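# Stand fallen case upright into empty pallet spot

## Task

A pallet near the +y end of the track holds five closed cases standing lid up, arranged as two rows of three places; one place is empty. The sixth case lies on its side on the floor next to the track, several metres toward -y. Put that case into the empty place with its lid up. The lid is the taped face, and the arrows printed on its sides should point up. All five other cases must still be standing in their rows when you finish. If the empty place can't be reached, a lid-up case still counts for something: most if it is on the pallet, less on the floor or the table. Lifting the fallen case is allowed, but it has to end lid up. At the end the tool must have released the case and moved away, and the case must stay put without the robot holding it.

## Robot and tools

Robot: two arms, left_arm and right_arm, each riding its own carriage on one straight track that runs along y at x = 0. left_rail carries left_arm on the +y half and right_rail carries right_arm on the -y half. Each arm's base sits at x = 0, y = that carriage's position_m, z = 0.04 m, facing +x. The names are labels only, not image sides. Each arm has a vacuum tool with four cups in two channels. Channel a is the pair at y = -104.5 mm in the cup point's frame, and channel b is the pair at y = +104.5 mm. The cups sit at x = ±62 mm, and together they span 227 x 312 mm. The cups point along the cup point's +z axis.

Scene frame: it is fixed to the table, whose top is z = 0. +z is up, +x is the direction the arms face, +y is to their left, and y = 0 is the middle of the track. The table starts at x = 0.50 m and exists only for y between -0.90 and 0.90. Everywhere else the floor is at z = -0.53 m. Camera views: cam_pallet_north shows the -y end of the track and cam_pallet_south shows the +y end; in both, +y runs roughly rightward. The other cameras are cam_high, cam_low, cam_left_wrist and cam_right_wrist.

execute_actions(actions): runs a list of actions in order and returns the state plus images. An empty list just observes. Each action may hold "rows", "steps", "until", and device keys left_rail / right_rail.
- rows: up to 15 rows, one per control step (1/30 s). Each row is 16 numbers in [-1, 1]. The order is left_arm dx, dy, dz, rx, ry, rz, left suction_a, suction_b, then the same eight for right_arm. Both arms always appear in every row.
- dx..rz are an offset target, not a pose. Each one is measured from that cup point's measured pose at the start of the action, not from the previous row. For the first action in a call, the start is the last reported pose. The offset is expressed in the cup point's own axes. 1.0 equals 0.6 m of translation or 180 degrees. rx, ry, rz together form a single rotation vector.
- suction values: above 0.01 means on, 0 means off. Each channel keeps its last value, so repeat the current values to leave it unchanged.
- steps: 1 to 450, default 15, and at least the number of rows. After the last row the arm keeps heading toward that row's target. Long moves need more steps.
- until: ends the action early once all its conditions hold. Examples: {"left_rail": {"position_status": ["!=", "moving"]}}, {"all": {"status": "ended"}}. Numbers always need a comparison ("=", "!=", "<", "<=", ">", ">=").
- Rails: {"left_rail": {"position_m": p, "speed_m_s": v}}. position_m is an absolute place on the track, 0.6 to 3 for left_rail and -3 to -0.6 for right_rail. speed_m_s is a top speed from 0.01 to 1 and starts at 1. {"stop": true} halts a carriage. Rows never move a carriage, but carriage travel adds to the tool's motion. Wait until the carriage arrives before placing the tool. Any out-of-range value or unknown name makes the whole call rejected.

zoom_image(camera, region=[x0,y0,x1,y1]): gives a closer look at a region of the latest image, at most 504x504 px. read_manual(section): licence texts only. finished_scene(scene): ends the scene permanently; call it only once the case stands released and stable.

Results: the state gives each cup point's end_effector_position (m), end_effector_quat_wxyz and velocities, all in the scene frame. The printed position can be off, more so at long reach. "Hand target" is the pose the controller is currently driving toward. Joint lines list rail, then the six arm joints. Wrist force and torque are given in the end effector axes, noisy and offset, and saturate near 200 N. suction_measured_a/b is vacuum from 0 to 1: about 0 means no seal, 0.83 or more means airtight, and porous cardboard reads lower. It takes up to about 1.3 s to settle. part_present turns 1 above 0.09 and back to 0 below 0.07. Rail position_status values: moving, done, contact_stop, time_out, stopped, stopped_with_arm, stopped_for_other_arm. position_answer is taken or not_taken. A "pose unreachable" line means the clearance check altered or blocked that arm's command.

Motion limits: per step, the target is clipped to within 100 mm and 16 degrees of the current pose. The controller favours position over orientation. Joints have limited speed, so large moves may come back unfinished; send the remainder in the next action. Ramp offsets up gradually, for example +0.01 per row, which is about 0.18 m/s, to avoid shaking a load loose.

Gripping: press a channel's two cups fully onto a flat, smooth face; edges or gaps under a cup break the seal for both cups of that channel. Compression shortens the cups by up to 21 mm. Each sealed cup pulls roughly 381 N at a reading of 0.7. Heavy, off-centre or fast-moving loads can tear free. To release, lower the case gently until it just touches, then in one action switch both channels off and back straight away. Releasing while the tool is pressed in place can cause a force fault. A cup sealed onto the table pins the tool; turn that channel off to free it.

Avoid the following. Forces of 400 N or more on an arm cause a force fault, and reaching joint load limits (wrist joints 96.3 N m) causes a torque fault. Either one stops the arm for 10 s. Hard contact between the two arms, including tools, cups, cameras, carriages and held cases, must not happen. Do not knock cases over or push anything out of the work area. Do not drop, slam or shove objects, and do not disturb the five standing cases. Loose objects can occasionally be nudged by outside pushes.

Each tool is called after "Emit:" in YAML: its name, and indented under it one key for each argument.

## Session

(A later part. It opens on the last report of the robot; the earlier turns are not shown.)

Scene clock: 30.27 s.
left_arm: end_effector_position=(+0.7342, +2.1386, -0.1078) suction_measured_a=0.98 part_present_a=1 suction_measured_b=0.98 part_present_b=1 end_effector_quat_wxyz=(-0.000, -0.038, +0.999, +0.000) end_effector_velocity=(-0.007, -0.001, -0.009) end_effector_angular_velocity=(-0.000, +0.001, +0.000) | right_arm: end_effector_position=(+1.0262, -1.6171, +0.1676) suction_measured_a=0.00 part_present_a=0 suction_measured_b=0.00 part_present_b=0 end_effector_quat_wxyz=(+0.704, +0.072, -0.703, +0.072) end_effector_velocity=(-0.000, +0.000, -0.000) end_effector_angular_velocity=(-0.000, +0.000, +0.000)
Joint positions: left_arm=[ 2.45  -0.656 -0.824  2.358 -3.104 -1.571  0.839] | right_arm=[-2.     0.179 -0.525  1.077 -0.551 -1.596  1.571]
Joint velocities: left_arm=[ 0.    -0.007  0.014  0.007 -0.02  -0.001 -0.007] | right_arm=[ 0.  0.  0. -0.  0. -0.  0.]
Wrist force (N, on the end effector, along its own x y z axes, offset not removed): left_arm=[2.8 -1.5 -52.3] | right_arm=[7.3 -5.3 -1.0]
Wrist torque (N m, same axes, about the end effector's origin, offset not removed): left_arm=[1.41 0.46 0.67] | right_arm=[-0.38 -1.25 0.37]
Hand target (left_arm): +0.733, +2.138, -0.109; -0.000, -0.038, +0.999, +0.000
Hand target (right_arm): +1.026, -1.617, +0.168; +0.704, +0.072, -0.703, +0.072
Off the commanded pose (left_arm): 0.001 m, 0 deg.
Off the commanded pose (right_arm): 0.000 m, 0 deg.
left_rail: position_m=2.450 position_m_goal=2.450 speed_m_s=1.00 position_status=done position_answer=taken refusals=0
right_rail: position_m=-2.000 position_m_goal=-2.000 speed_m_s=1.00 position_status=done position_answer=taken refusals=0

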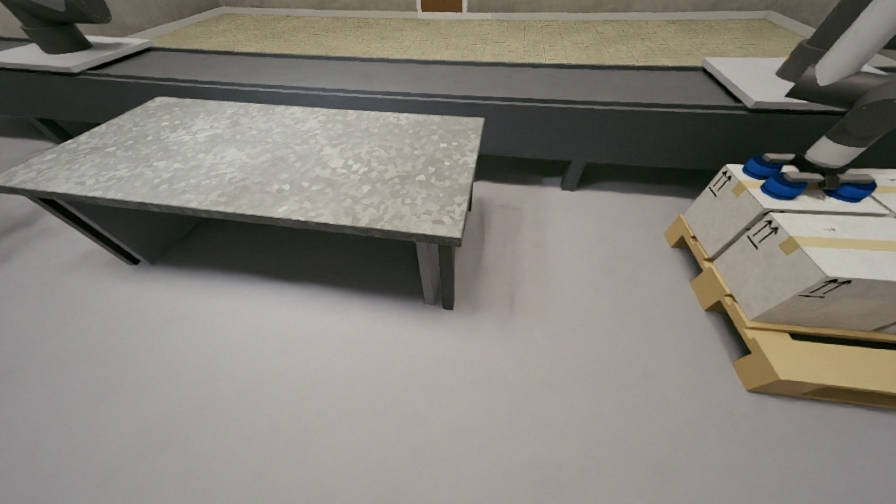

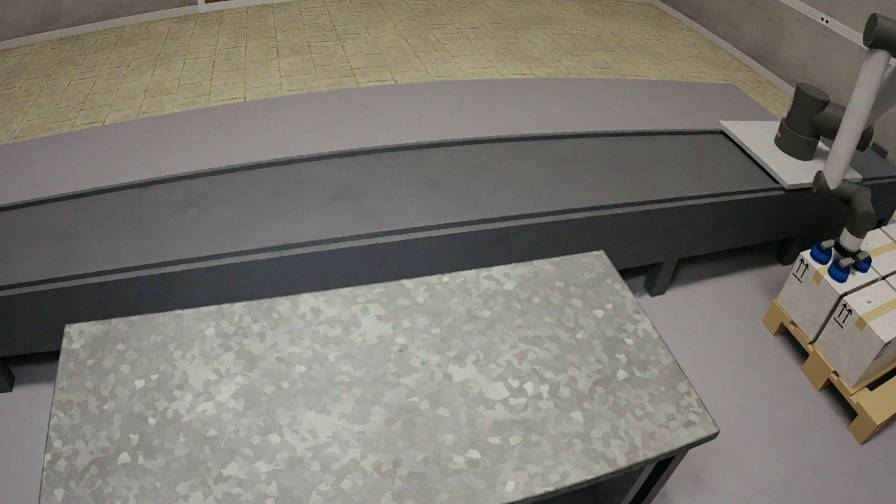

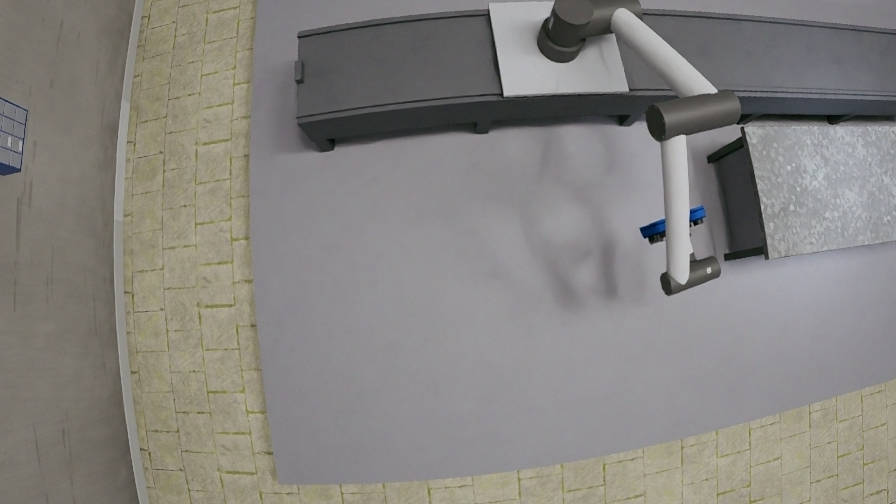

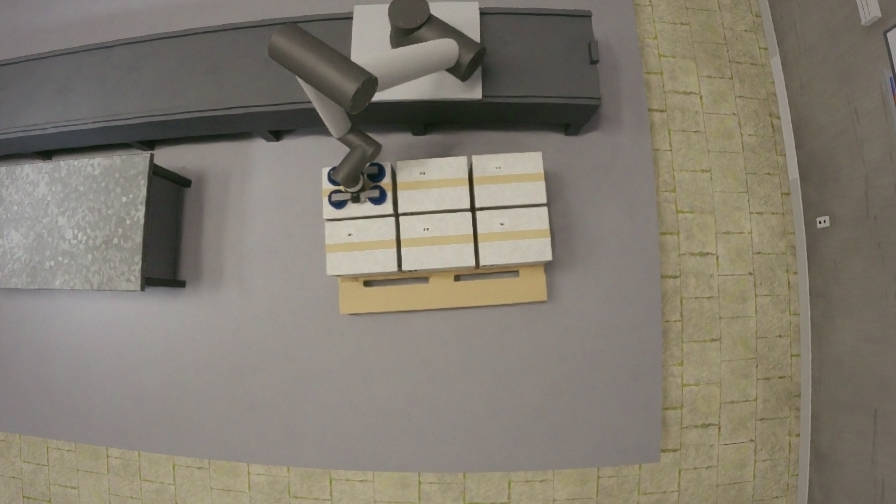

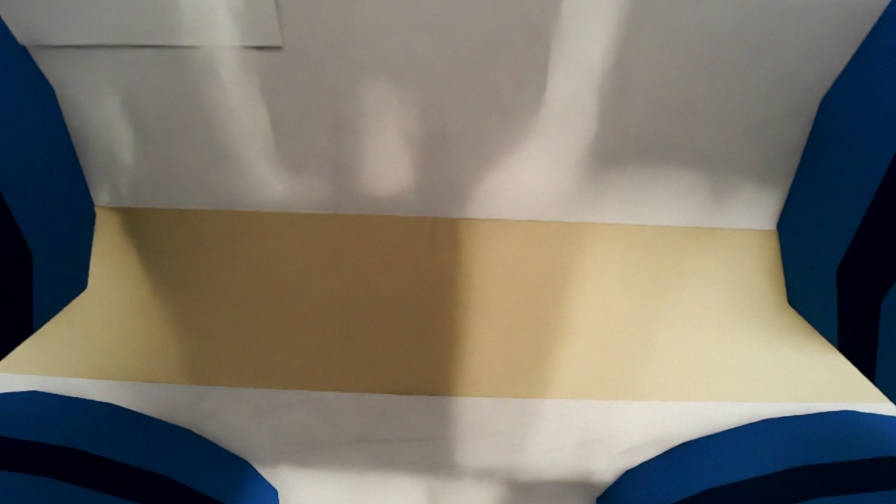

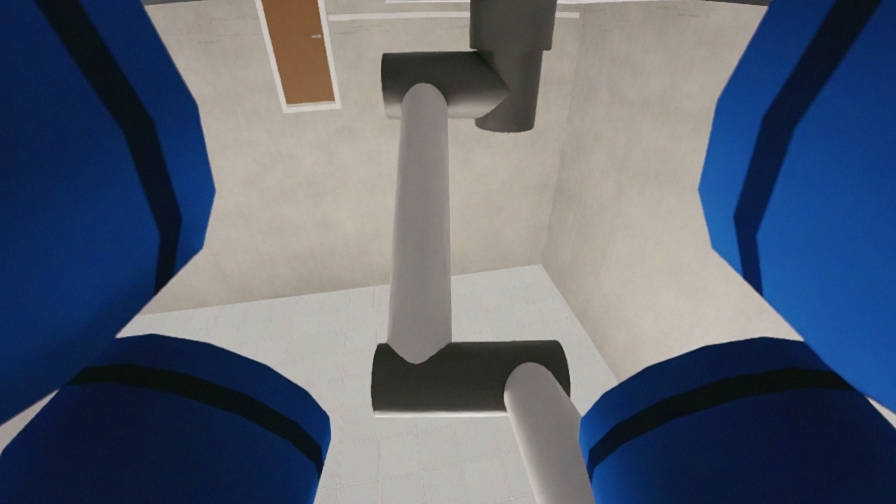

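Emit:
execute_actions:
  actions:
    - {"rows":[ [0.001,0,0.006,0,0,0,1,1,0,0,0,0,0,0,0,0]],"steps":6}

Scene clock: 30.57 s.
left_arm: end_effector_position=(+0.7334, +2.1386, -0.1105) suction_measured_a=0.98 part_present_a=1 suction_measured_b=0.98 part_present_b=1 end_effector_quat_wxyz=(-0.000, -0.038, +0.999, +0.000) end_effector_velocity=(+0.000, -0.000, -0.007) end_effector_angular_velocity=(-0.000, -0.000, -0.000) | right_arm: end_effector_position=(+1.0262, -1.6171, +0.1676) suction_measured_a=0.00 part_present_a=0 suction_measured_b=0.00 part_present_b=0 end_effector_quat_wxyz=(+0.704, +0.072, -0.703, +0.072) end_effector_velocity=(+0.000, -0.000, +0.000) end_effector_angular_velocity=(+0.000, -0.000, -0.000)
Joint positions: left_arm=[ 2.45  -0.657 -0.82   2.358 -3.108 -1.571  0.839] | right_arm=[-2.     0.179 -0.525  1.077 -0.551 -1.596  1.571]
Joint velocities: left_arm=[ 0.     0.     0.012 -0.002 -0.01  -0.     0.   ] | right_arm=[ 0. -0. -0.  0. -0.  0. -0.]
Wrist force (N, on the end effector, along its own x y z axes, offset not removed): left_arm=[4.1 -1.2 -51.2] | right_arm=[3.7 -0.9 -3.6]
Wrist torque (N m, same axes, about the end effector's origin, offset not removed): left_arm=[1.31 0.35 0.63] | right_arm=[0.13 -0.93 0.34]
Hand target (left_arm): +0.734, +2.139, -0.111; -0.000, -0.038, +0.999, +0.000
Hand target (right_arm): +1.026, -1.617, +0.168; +0.704, +0.072, -0.703, +0.072
Off the commanded pose (left_arm): 0.001 m, 0 deg.
Off the commanded pose (right_arm): 0.000 m, 0 deg.
left_rail: position_m=2.450 position_m_goal=2.450 speed_m_s=1.00 position_status=done position_answer=taken refusals=0
right_rail: position_m=-2.000 position_m_goal=-2.000 speed_m_s=1.00 position_status=done position_answer=taken refusals=0

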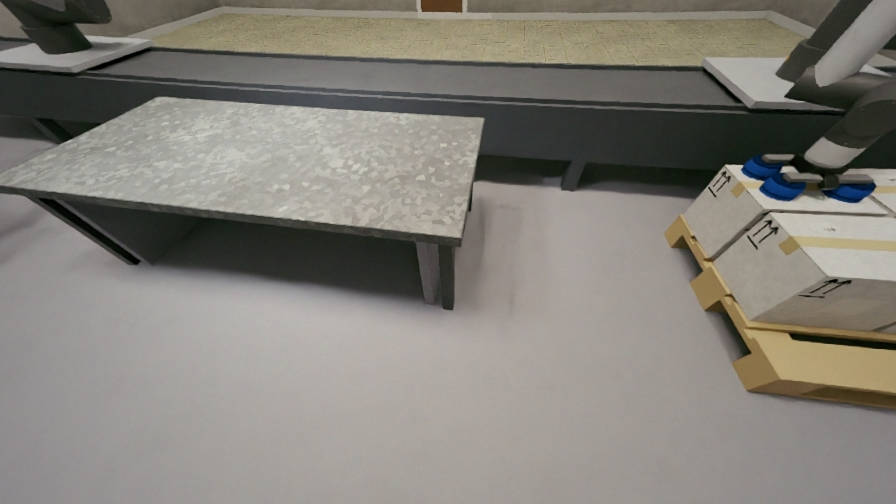

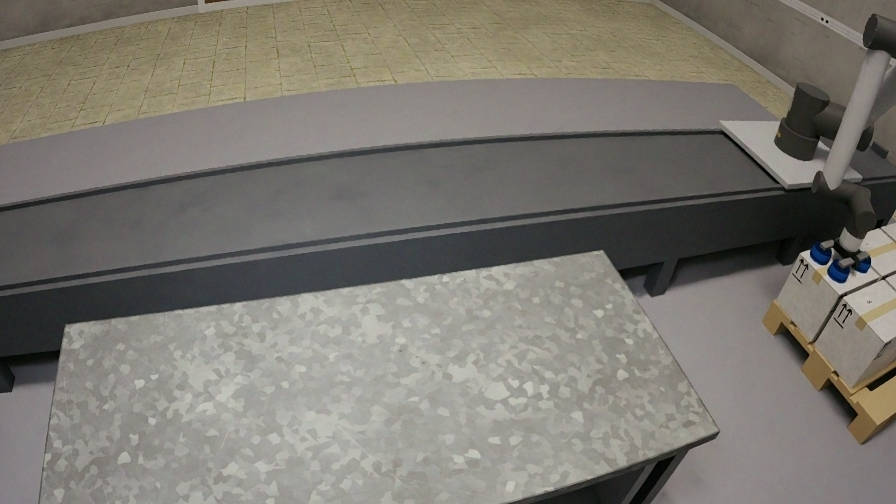

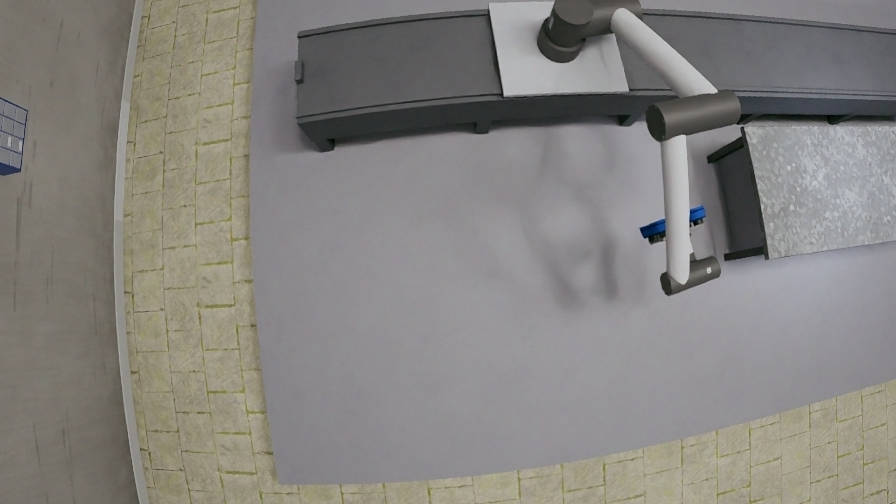

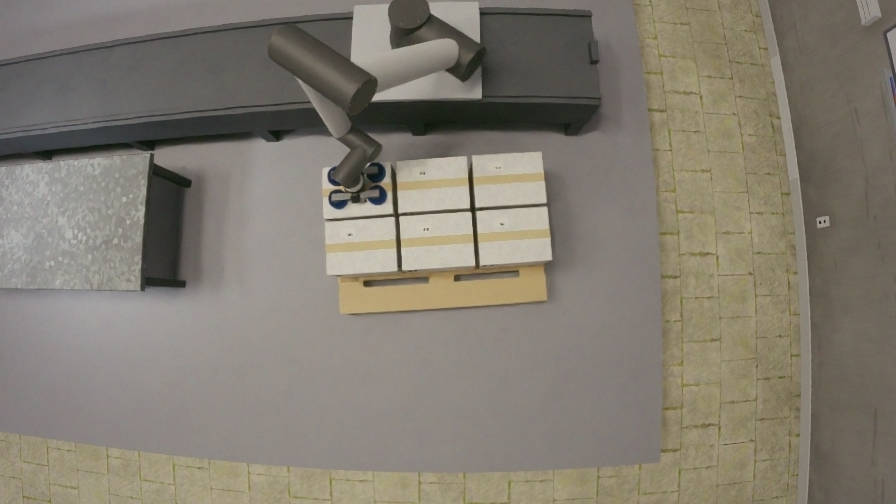

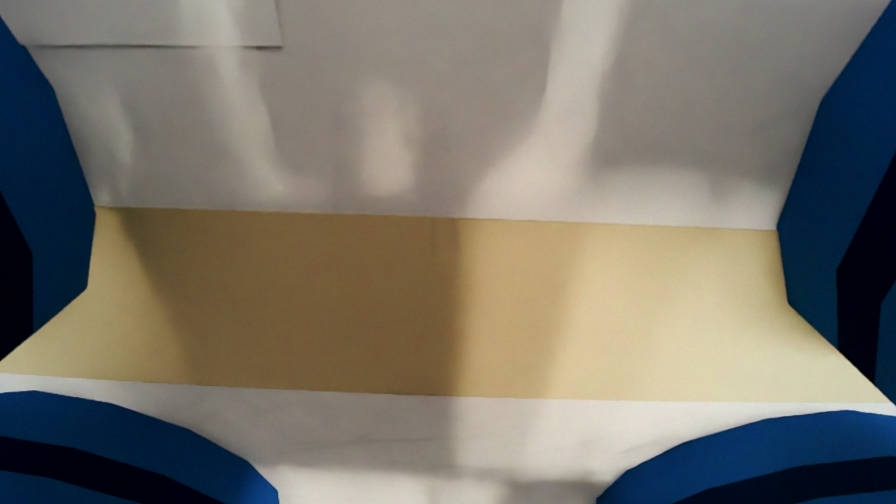

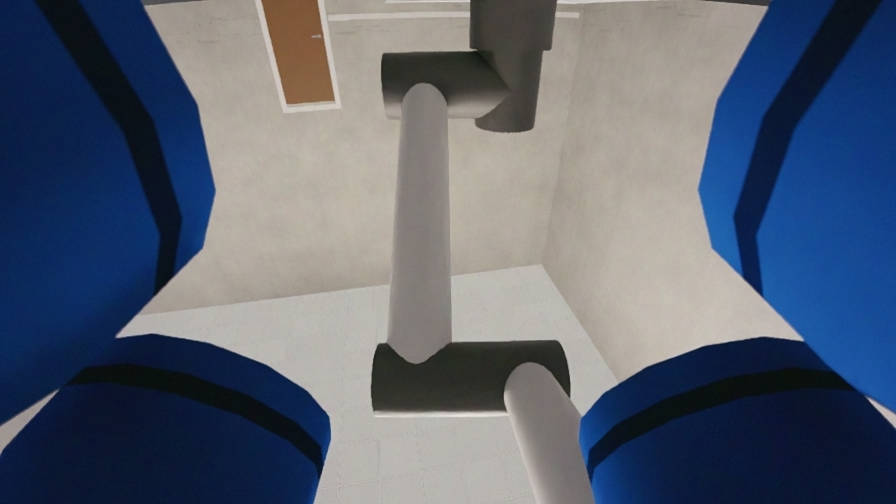

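Emit:
execute_actions:
  actions: []

Scene clock: 31.10 s.
left_arm: end_effector_position=(+0.7336, +2.1385, -0.1113) suction_measured_a=0.98 part_present_a=1 suction_measured_b=0.98 part_present_b=1 end_effector_quat_wxyz=(-0.000, -0.038, +0.999, +0.000) end_effector_velocity=(+0.000, +0.000, -0.000) end_effector_angular_velocity=(+0.000, -0.000, -0.000) | right_arm: end_effector_position=(+1.0262, -1.6171, +0.1676) suction_measured_a=0.00 part_present_a=0 suction_measured_b=0.00 part_present_b=0 end_effector_quat_wxyz=(+0.704, +0.072, -0.703, +0.072) end_effector_velocity=(-0.000, -0.000, -0.000) end_effector_angular_velocity=(-0.000, +0.000, -0.000)
Joint positions: left_arm=[ 2.45  -0.657 -0.818  2.358 -3.11  -1.571  0.839] | right_arm=[-2.     0.179 -0.525  1.077 -0.551 -1.596  1.571]
Joint velocities: left_arm=[ 0.  0.  0. -0. -0.  0.  0.] | right_arm=[ 0. -0.  0. -0. -0.  0. -0.]
Wrist force (N, on the end effector, along its own x y z axes, offset not removed): left_arm=[1.2 -2.8 -53.1] | right_arm=[2.0 -1.3 -0.7]
Wrist torque (N m, same axes, about the end effector's origin, offset not removed): left_arm=[1.16 0.65 0.59] | right_arm=[0.14 -0.72 0.33]
Hand target (left_arm): +0.734, +2.139, -0.111; -0.000, -0.038, +0.999, +0.000
Hand target (right_arm): +1.026, -1.617, +0.168; +0.704, +0.072, -0.703, +0.072
Off the commanded pose (left_arm): 0.000 m, 0 deg.
Off the commanded pose (right_arm): 0.000 m, 0 deg.
left_rail: position_m=2.450 position_m_goal=2.450 speed_m_s=1.00 position_status=done position_answer=taken refusals=0
right_rail: position_m=-2.000 position_m_goal=-2.000 speed_m_s=1.00 position_status=done position_answer=taken refusals=0

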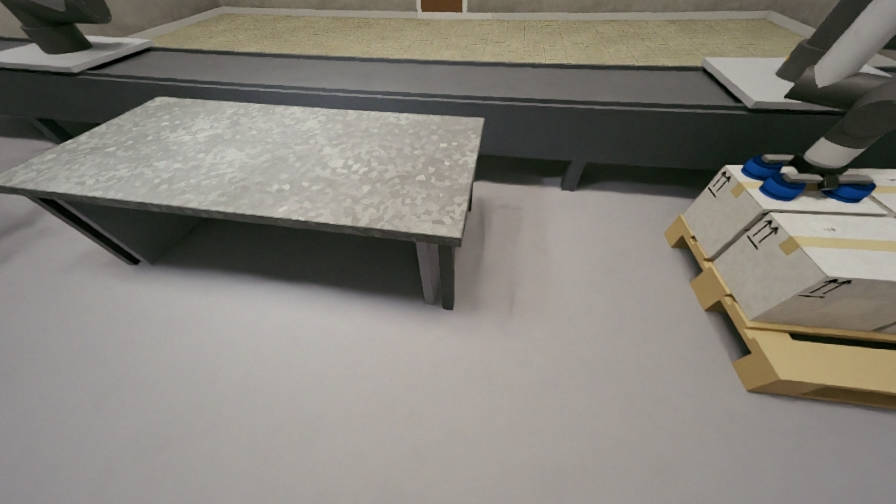

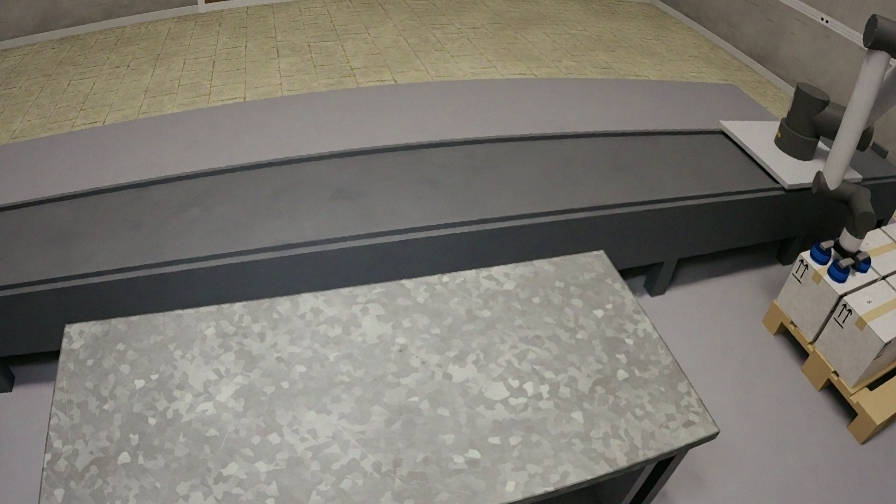

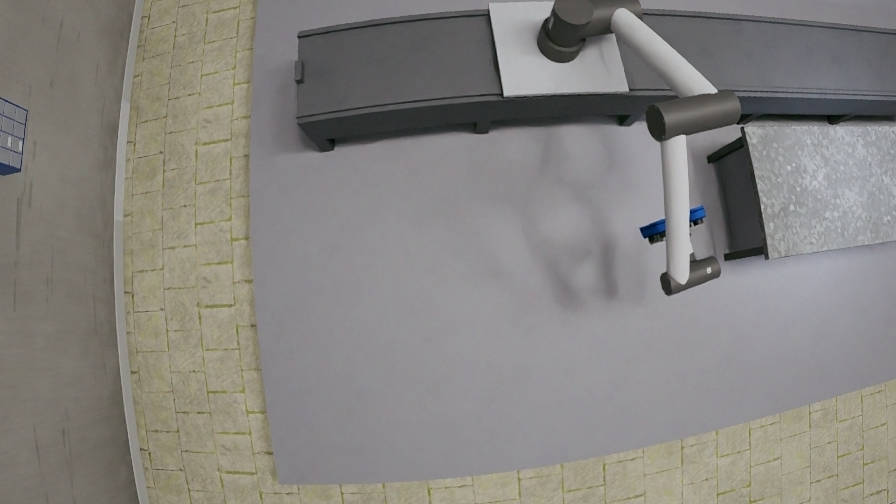

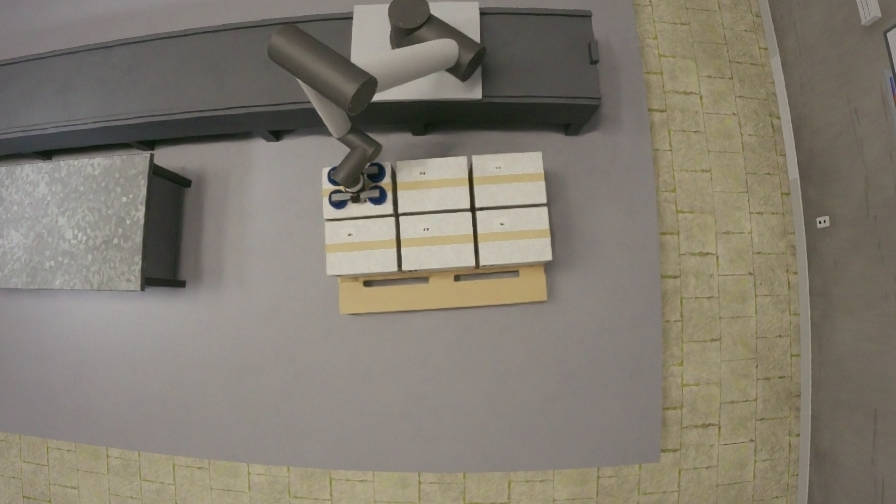

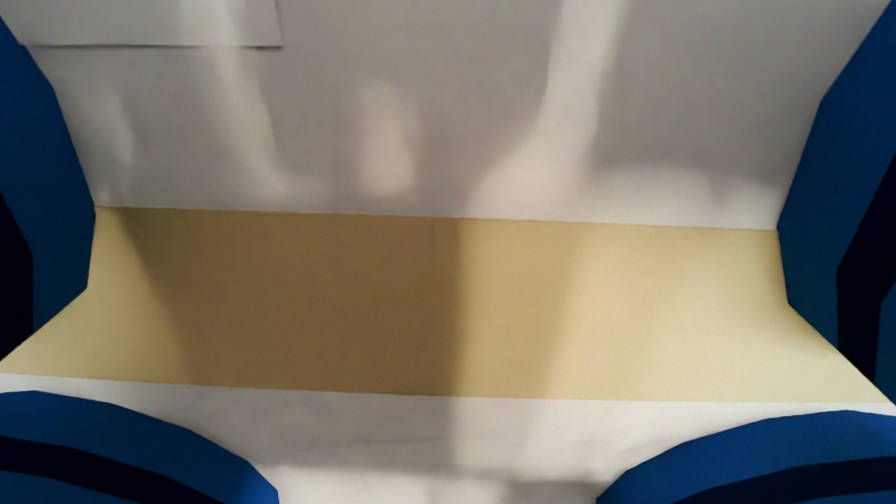

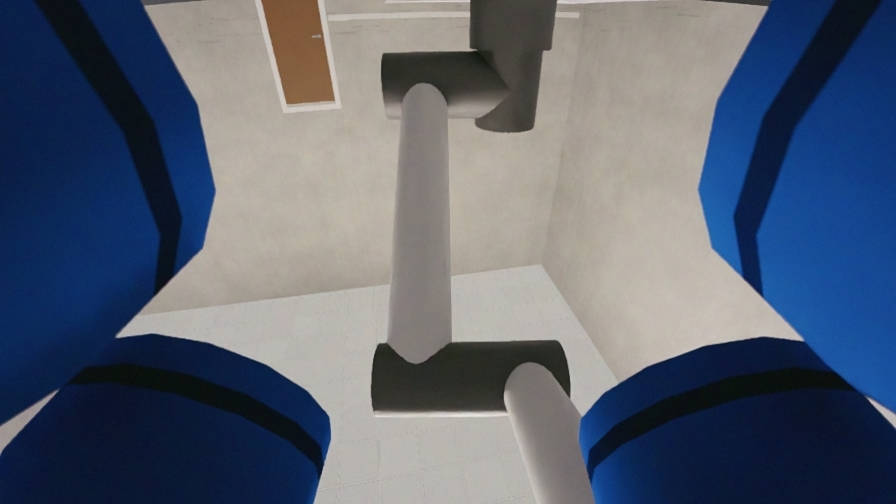

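Emit:
execute_actions:
  actions:
    - {"rows":[[0,0,0.005,0,0,0,1,1,0,0,0,0,0,0,0,0]],"steps":6}

Scene clock: 31.43 s.
left_arm: end_effector_position=(+0.7336, +2.1385, -0.1131) suction_measured_a=0.98 part_present_a=1 suction_measured_b=0.98 part_present_b=1 end_effector_quat_wxyz=(-0.000, -0.038, +0.999, +0.000) end_effector_velocity=(+0.001, +0.000, -0.004) end_effector_angular_velocity=(-0.003, -0.004, +0.001) | right_arm: end_effector_position=(+1.0262, -1.6171, +0.1676) suction_measured_a=0.00 part_present_a=0 suction_measured_b=0.00 part_present_b=0 end_effector_quat_wxyz=(+0.704, +0.072, -0.703, +0.072) end_effector_velocity=(+0.000, +0.000, +0.000) end_effector_angular_velocity=(+0.000, -0.000, -0.000)
Joint positions: left_arm=[ 2.45  -0.656 -0.815  2.357 -3.113 -1.571  0.839] | right_arm=[-2.     0.179 -0.525  1.077 -0.551 -1.596  1.571]
Joint velocities: left_arm=[ 0.     0.001  0.008 -0.    -0.013  0.     0.   ] | right_arm=[ 0.  0. -0.  0. -0.  0.  0.]
Wrist force (N, on the end effector, along its own x y z axes, offset not removed): left_arm=[41.6 72.4 -200.0] | right_arm=[0.3 0.0 -2.3]
Wrist torque (N m, same axes, about the end effector's origin, offset not removed): left_arm=[13.19 7.23 4.09] | right_arm=[0.30 -0.41 0.19]
Hand target (left_arm): +0.734, +2.138, -0.114; -0.000, -0.038, +0.999, +0.000
Hand target (right_arm): +1.026, -1.617, +0.168; +0.704, +0.072, -0.703, +0.072
Off the commanded pose (left_arm): 0.001 m, 0 deg.
Off the commanded pose (right_arm): 0.000 m, 0 deg.
left_rail: position_m=2.450 position_m_goal=2.450 speed_m_s=1.00 position_status=done position_answer=taken refusals=0
right_rail: position_m=-2.000 position_m_goal=-2.000 speed_m_s=1.00 position_status=done position_answer=taken refusals=0

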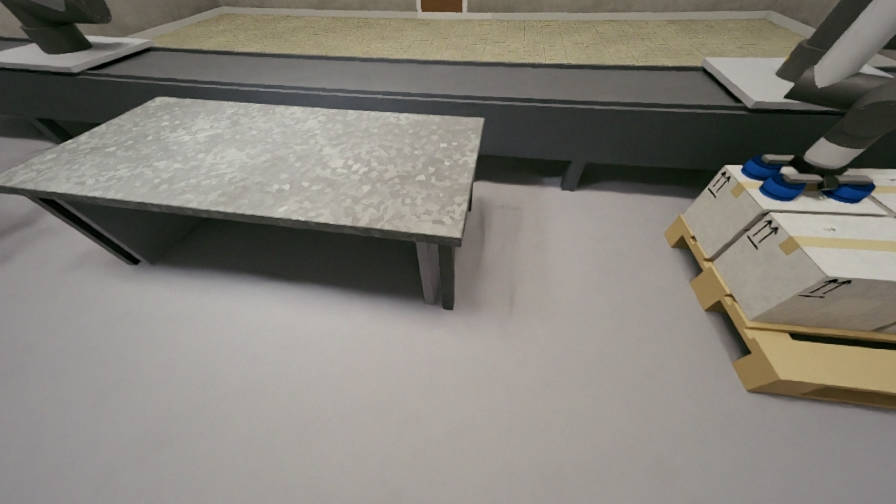

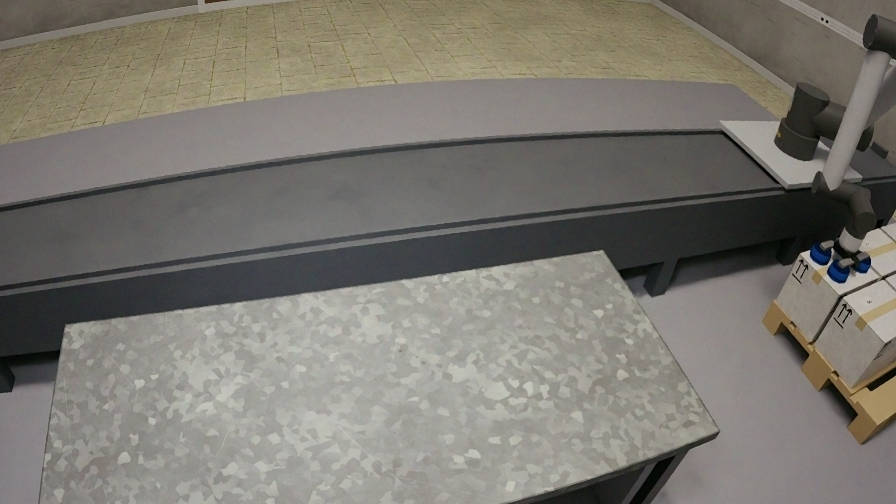

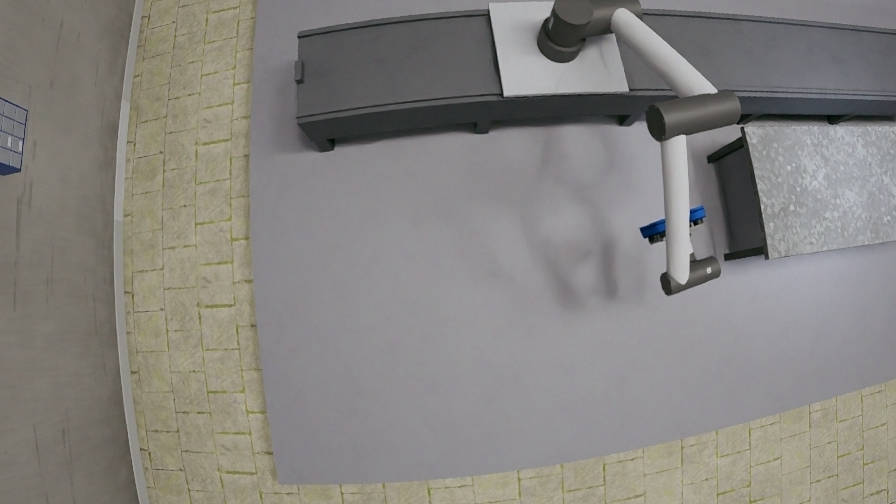

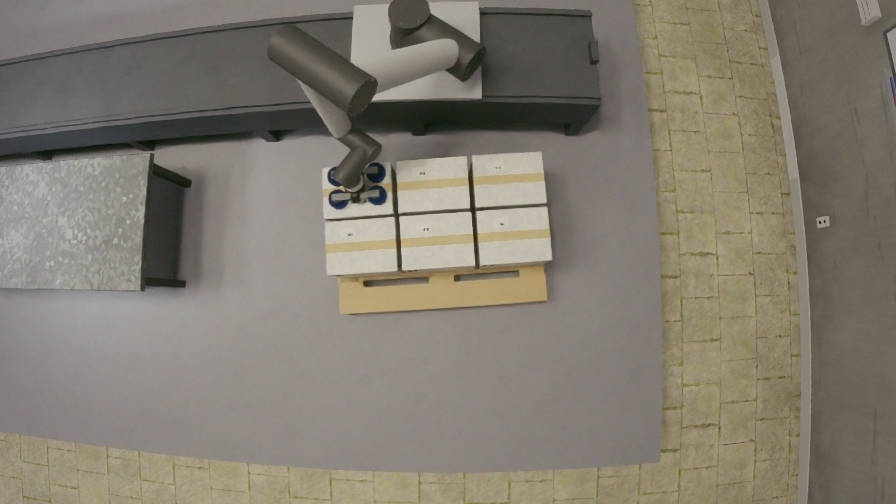

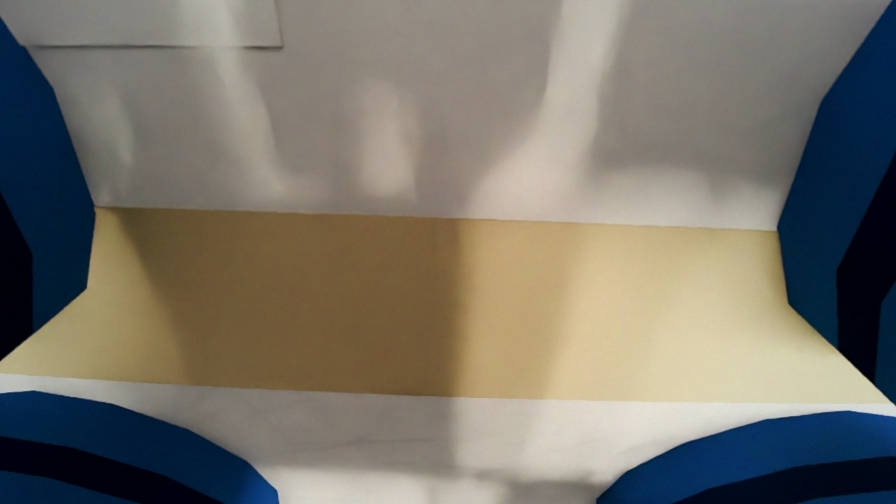

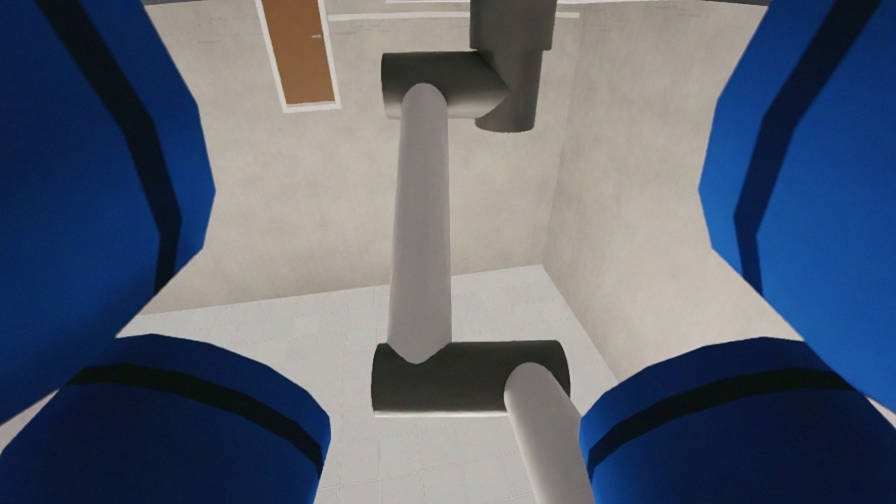

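Emit:
execute_actions:
  actions:
    - {"rows":[[0,0,-0.04,0,0,0,0,0,0,0,0,0,0,0,0,0]],"steps":7}
    - {"rows":[[0,0,-0.5,0,0,0,0,0,0,0,0,0,0,0,0,0]],"steps":24}

Scene clock: 41.57 s.
left_arm: end_effector_position=(+0.7340, +2.1383, -0.1123) suction_measured_a=0.98 part_present_a=1 suction_measured_b=0.98 part_present_b=1 end_effector_quat_wxyz=(+0.001, -0.038, +0.999, -0.001) end_effector_velocity=(+0.000, -0.000, +0.000) end_effector_angular_velocity=(-0.000, -0.000, +0.000) | right_arm: end_effector_position=(+1.0262, -1.6171, +0.1676) suction_measured_a=0.00 part_present_a=0 suction_measured_b=0.00 part_present_b=0 end_effector_quat_wxyz=(+0.704, +0.072, -0.703, +0.072) end_effector_velocity=(+0.000, +0.000, +0.000) end_effector_angular_velocity=(+0.000, -0.000, -0.000)
Joint positions: left_arm=[ 2.45  -0.656 -0.816  2.358 -3.115 -1.571  0.839] | right_arm=[-2.     0.179 -0.525  1.077 -0.551 -1.596  1.571]
Joint velocities: left_arm=[ 0. -0. -0.  0. -0.  0. -0.] | right_arm=[ 0.  0. -0.  0. -0.  0.  0.]
Wrist force (N, on the end effector, along its own x y z axes, offset not removed): left_arm=[1.9 0.8 -52.1] | right_arm=[4.4 -1.8 0.3]
Wrist torque (N m, same axes, about the end effector's origin, offset not removed): left_arm=[1.55 0.62 0.65] | right_arm=[0.15 -0.93 0.36]
Hand target (left_arm): +0.734, +2.138, -0.113; +0.001, -0.038, +0.999, -0.001
Hand target (right_arm): +1.026, -1.617, +0.168; +0.704, +0.072, -0.703, +0.072
Off the commanded pose (left_arm): 0.300 m, 0 deg.
Off the commanded pose (right_arm): 0.000 m, 0 deg.
FORCE FAULT: contact force on the left arm reached its limit, and that arm stopped for 10 seconds. The contact can be on any part of that arm, not only on its tool. That arm ran no command of this call. That arm holds still and accepts commands again. Move the arm away from the contact; if what it grips holds it there, let go first. Pushing or pulling that hard again can fault the arm again.
left_rail: position_m=2.450 position_m_goal=2.450 speed_m_s=1.00 position_status=done position_answer=taken refusals=0
right_rail: position_m=-2.000 position_m_goal=-2.000 speed_m_s=1.00 position_status=done position_answer=taken refusals=0

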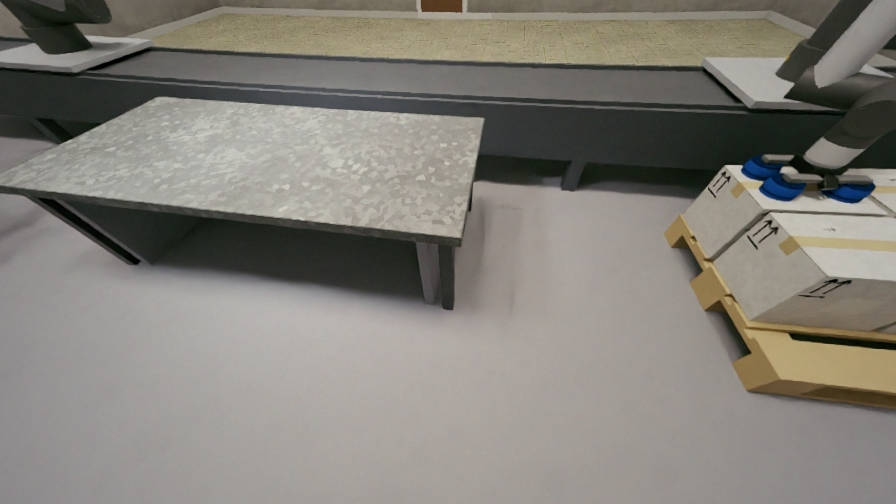

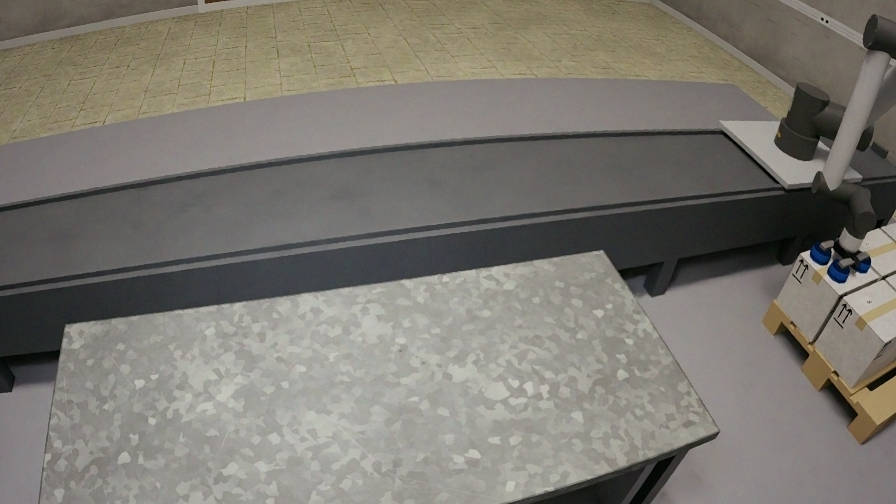

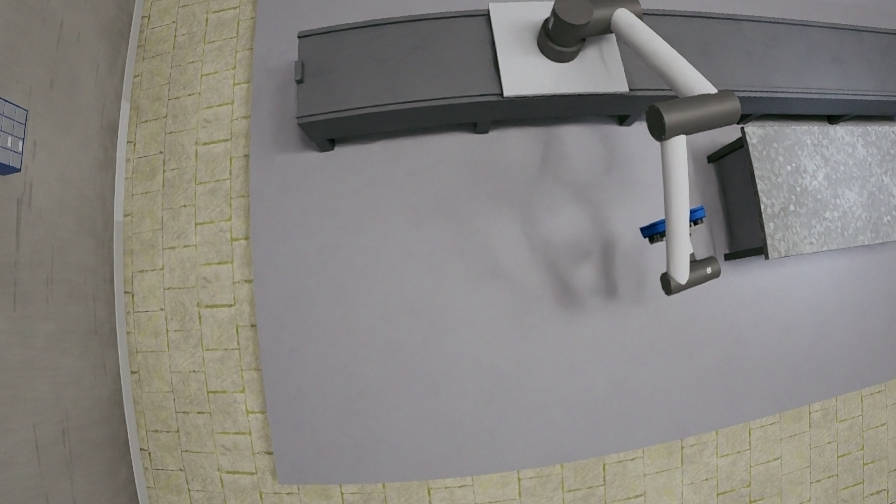

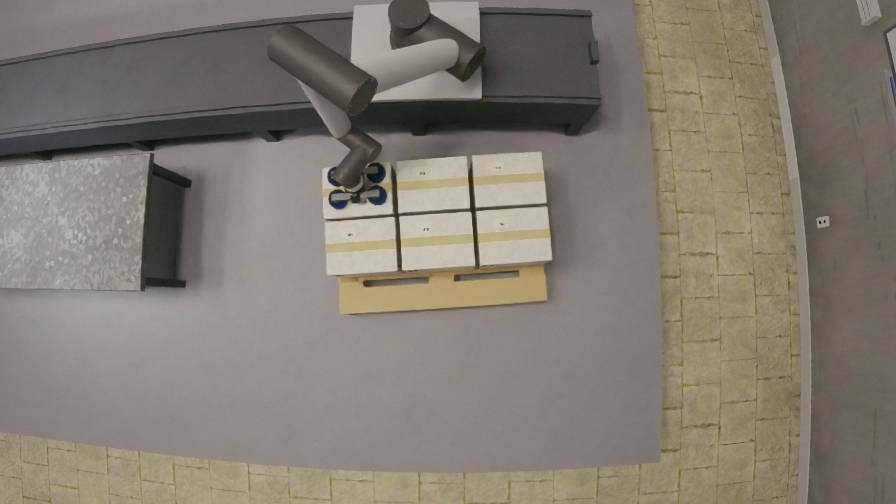

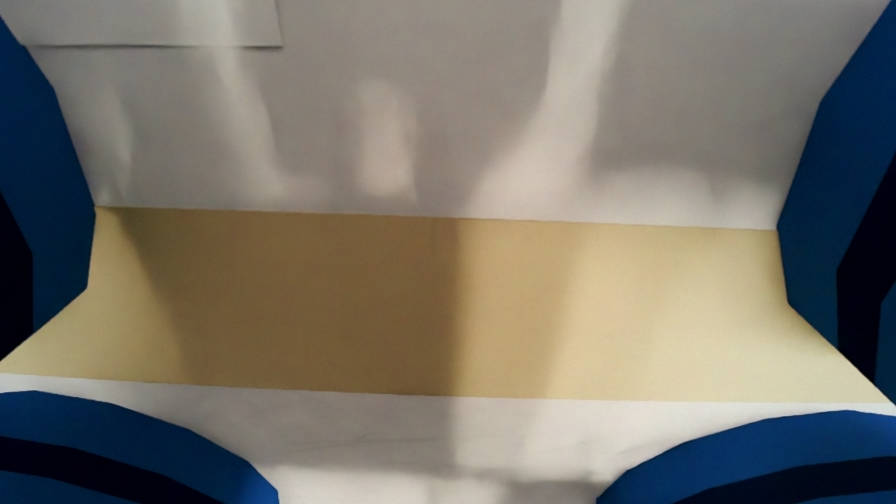

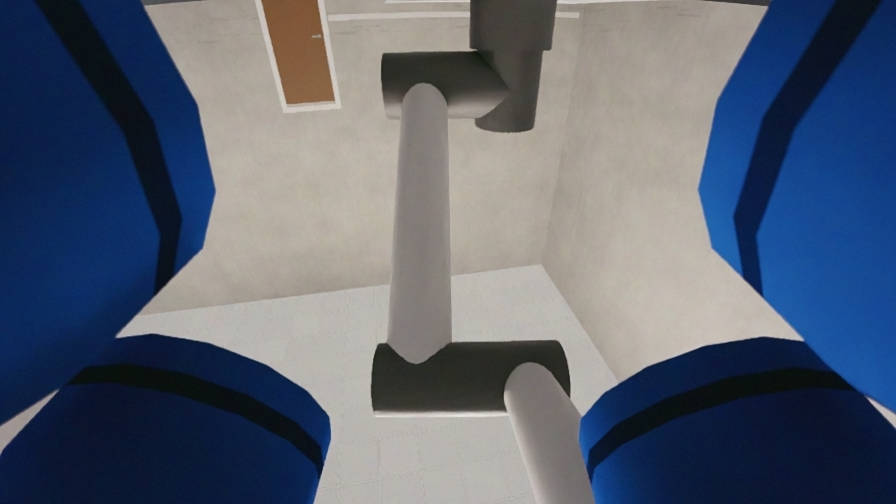

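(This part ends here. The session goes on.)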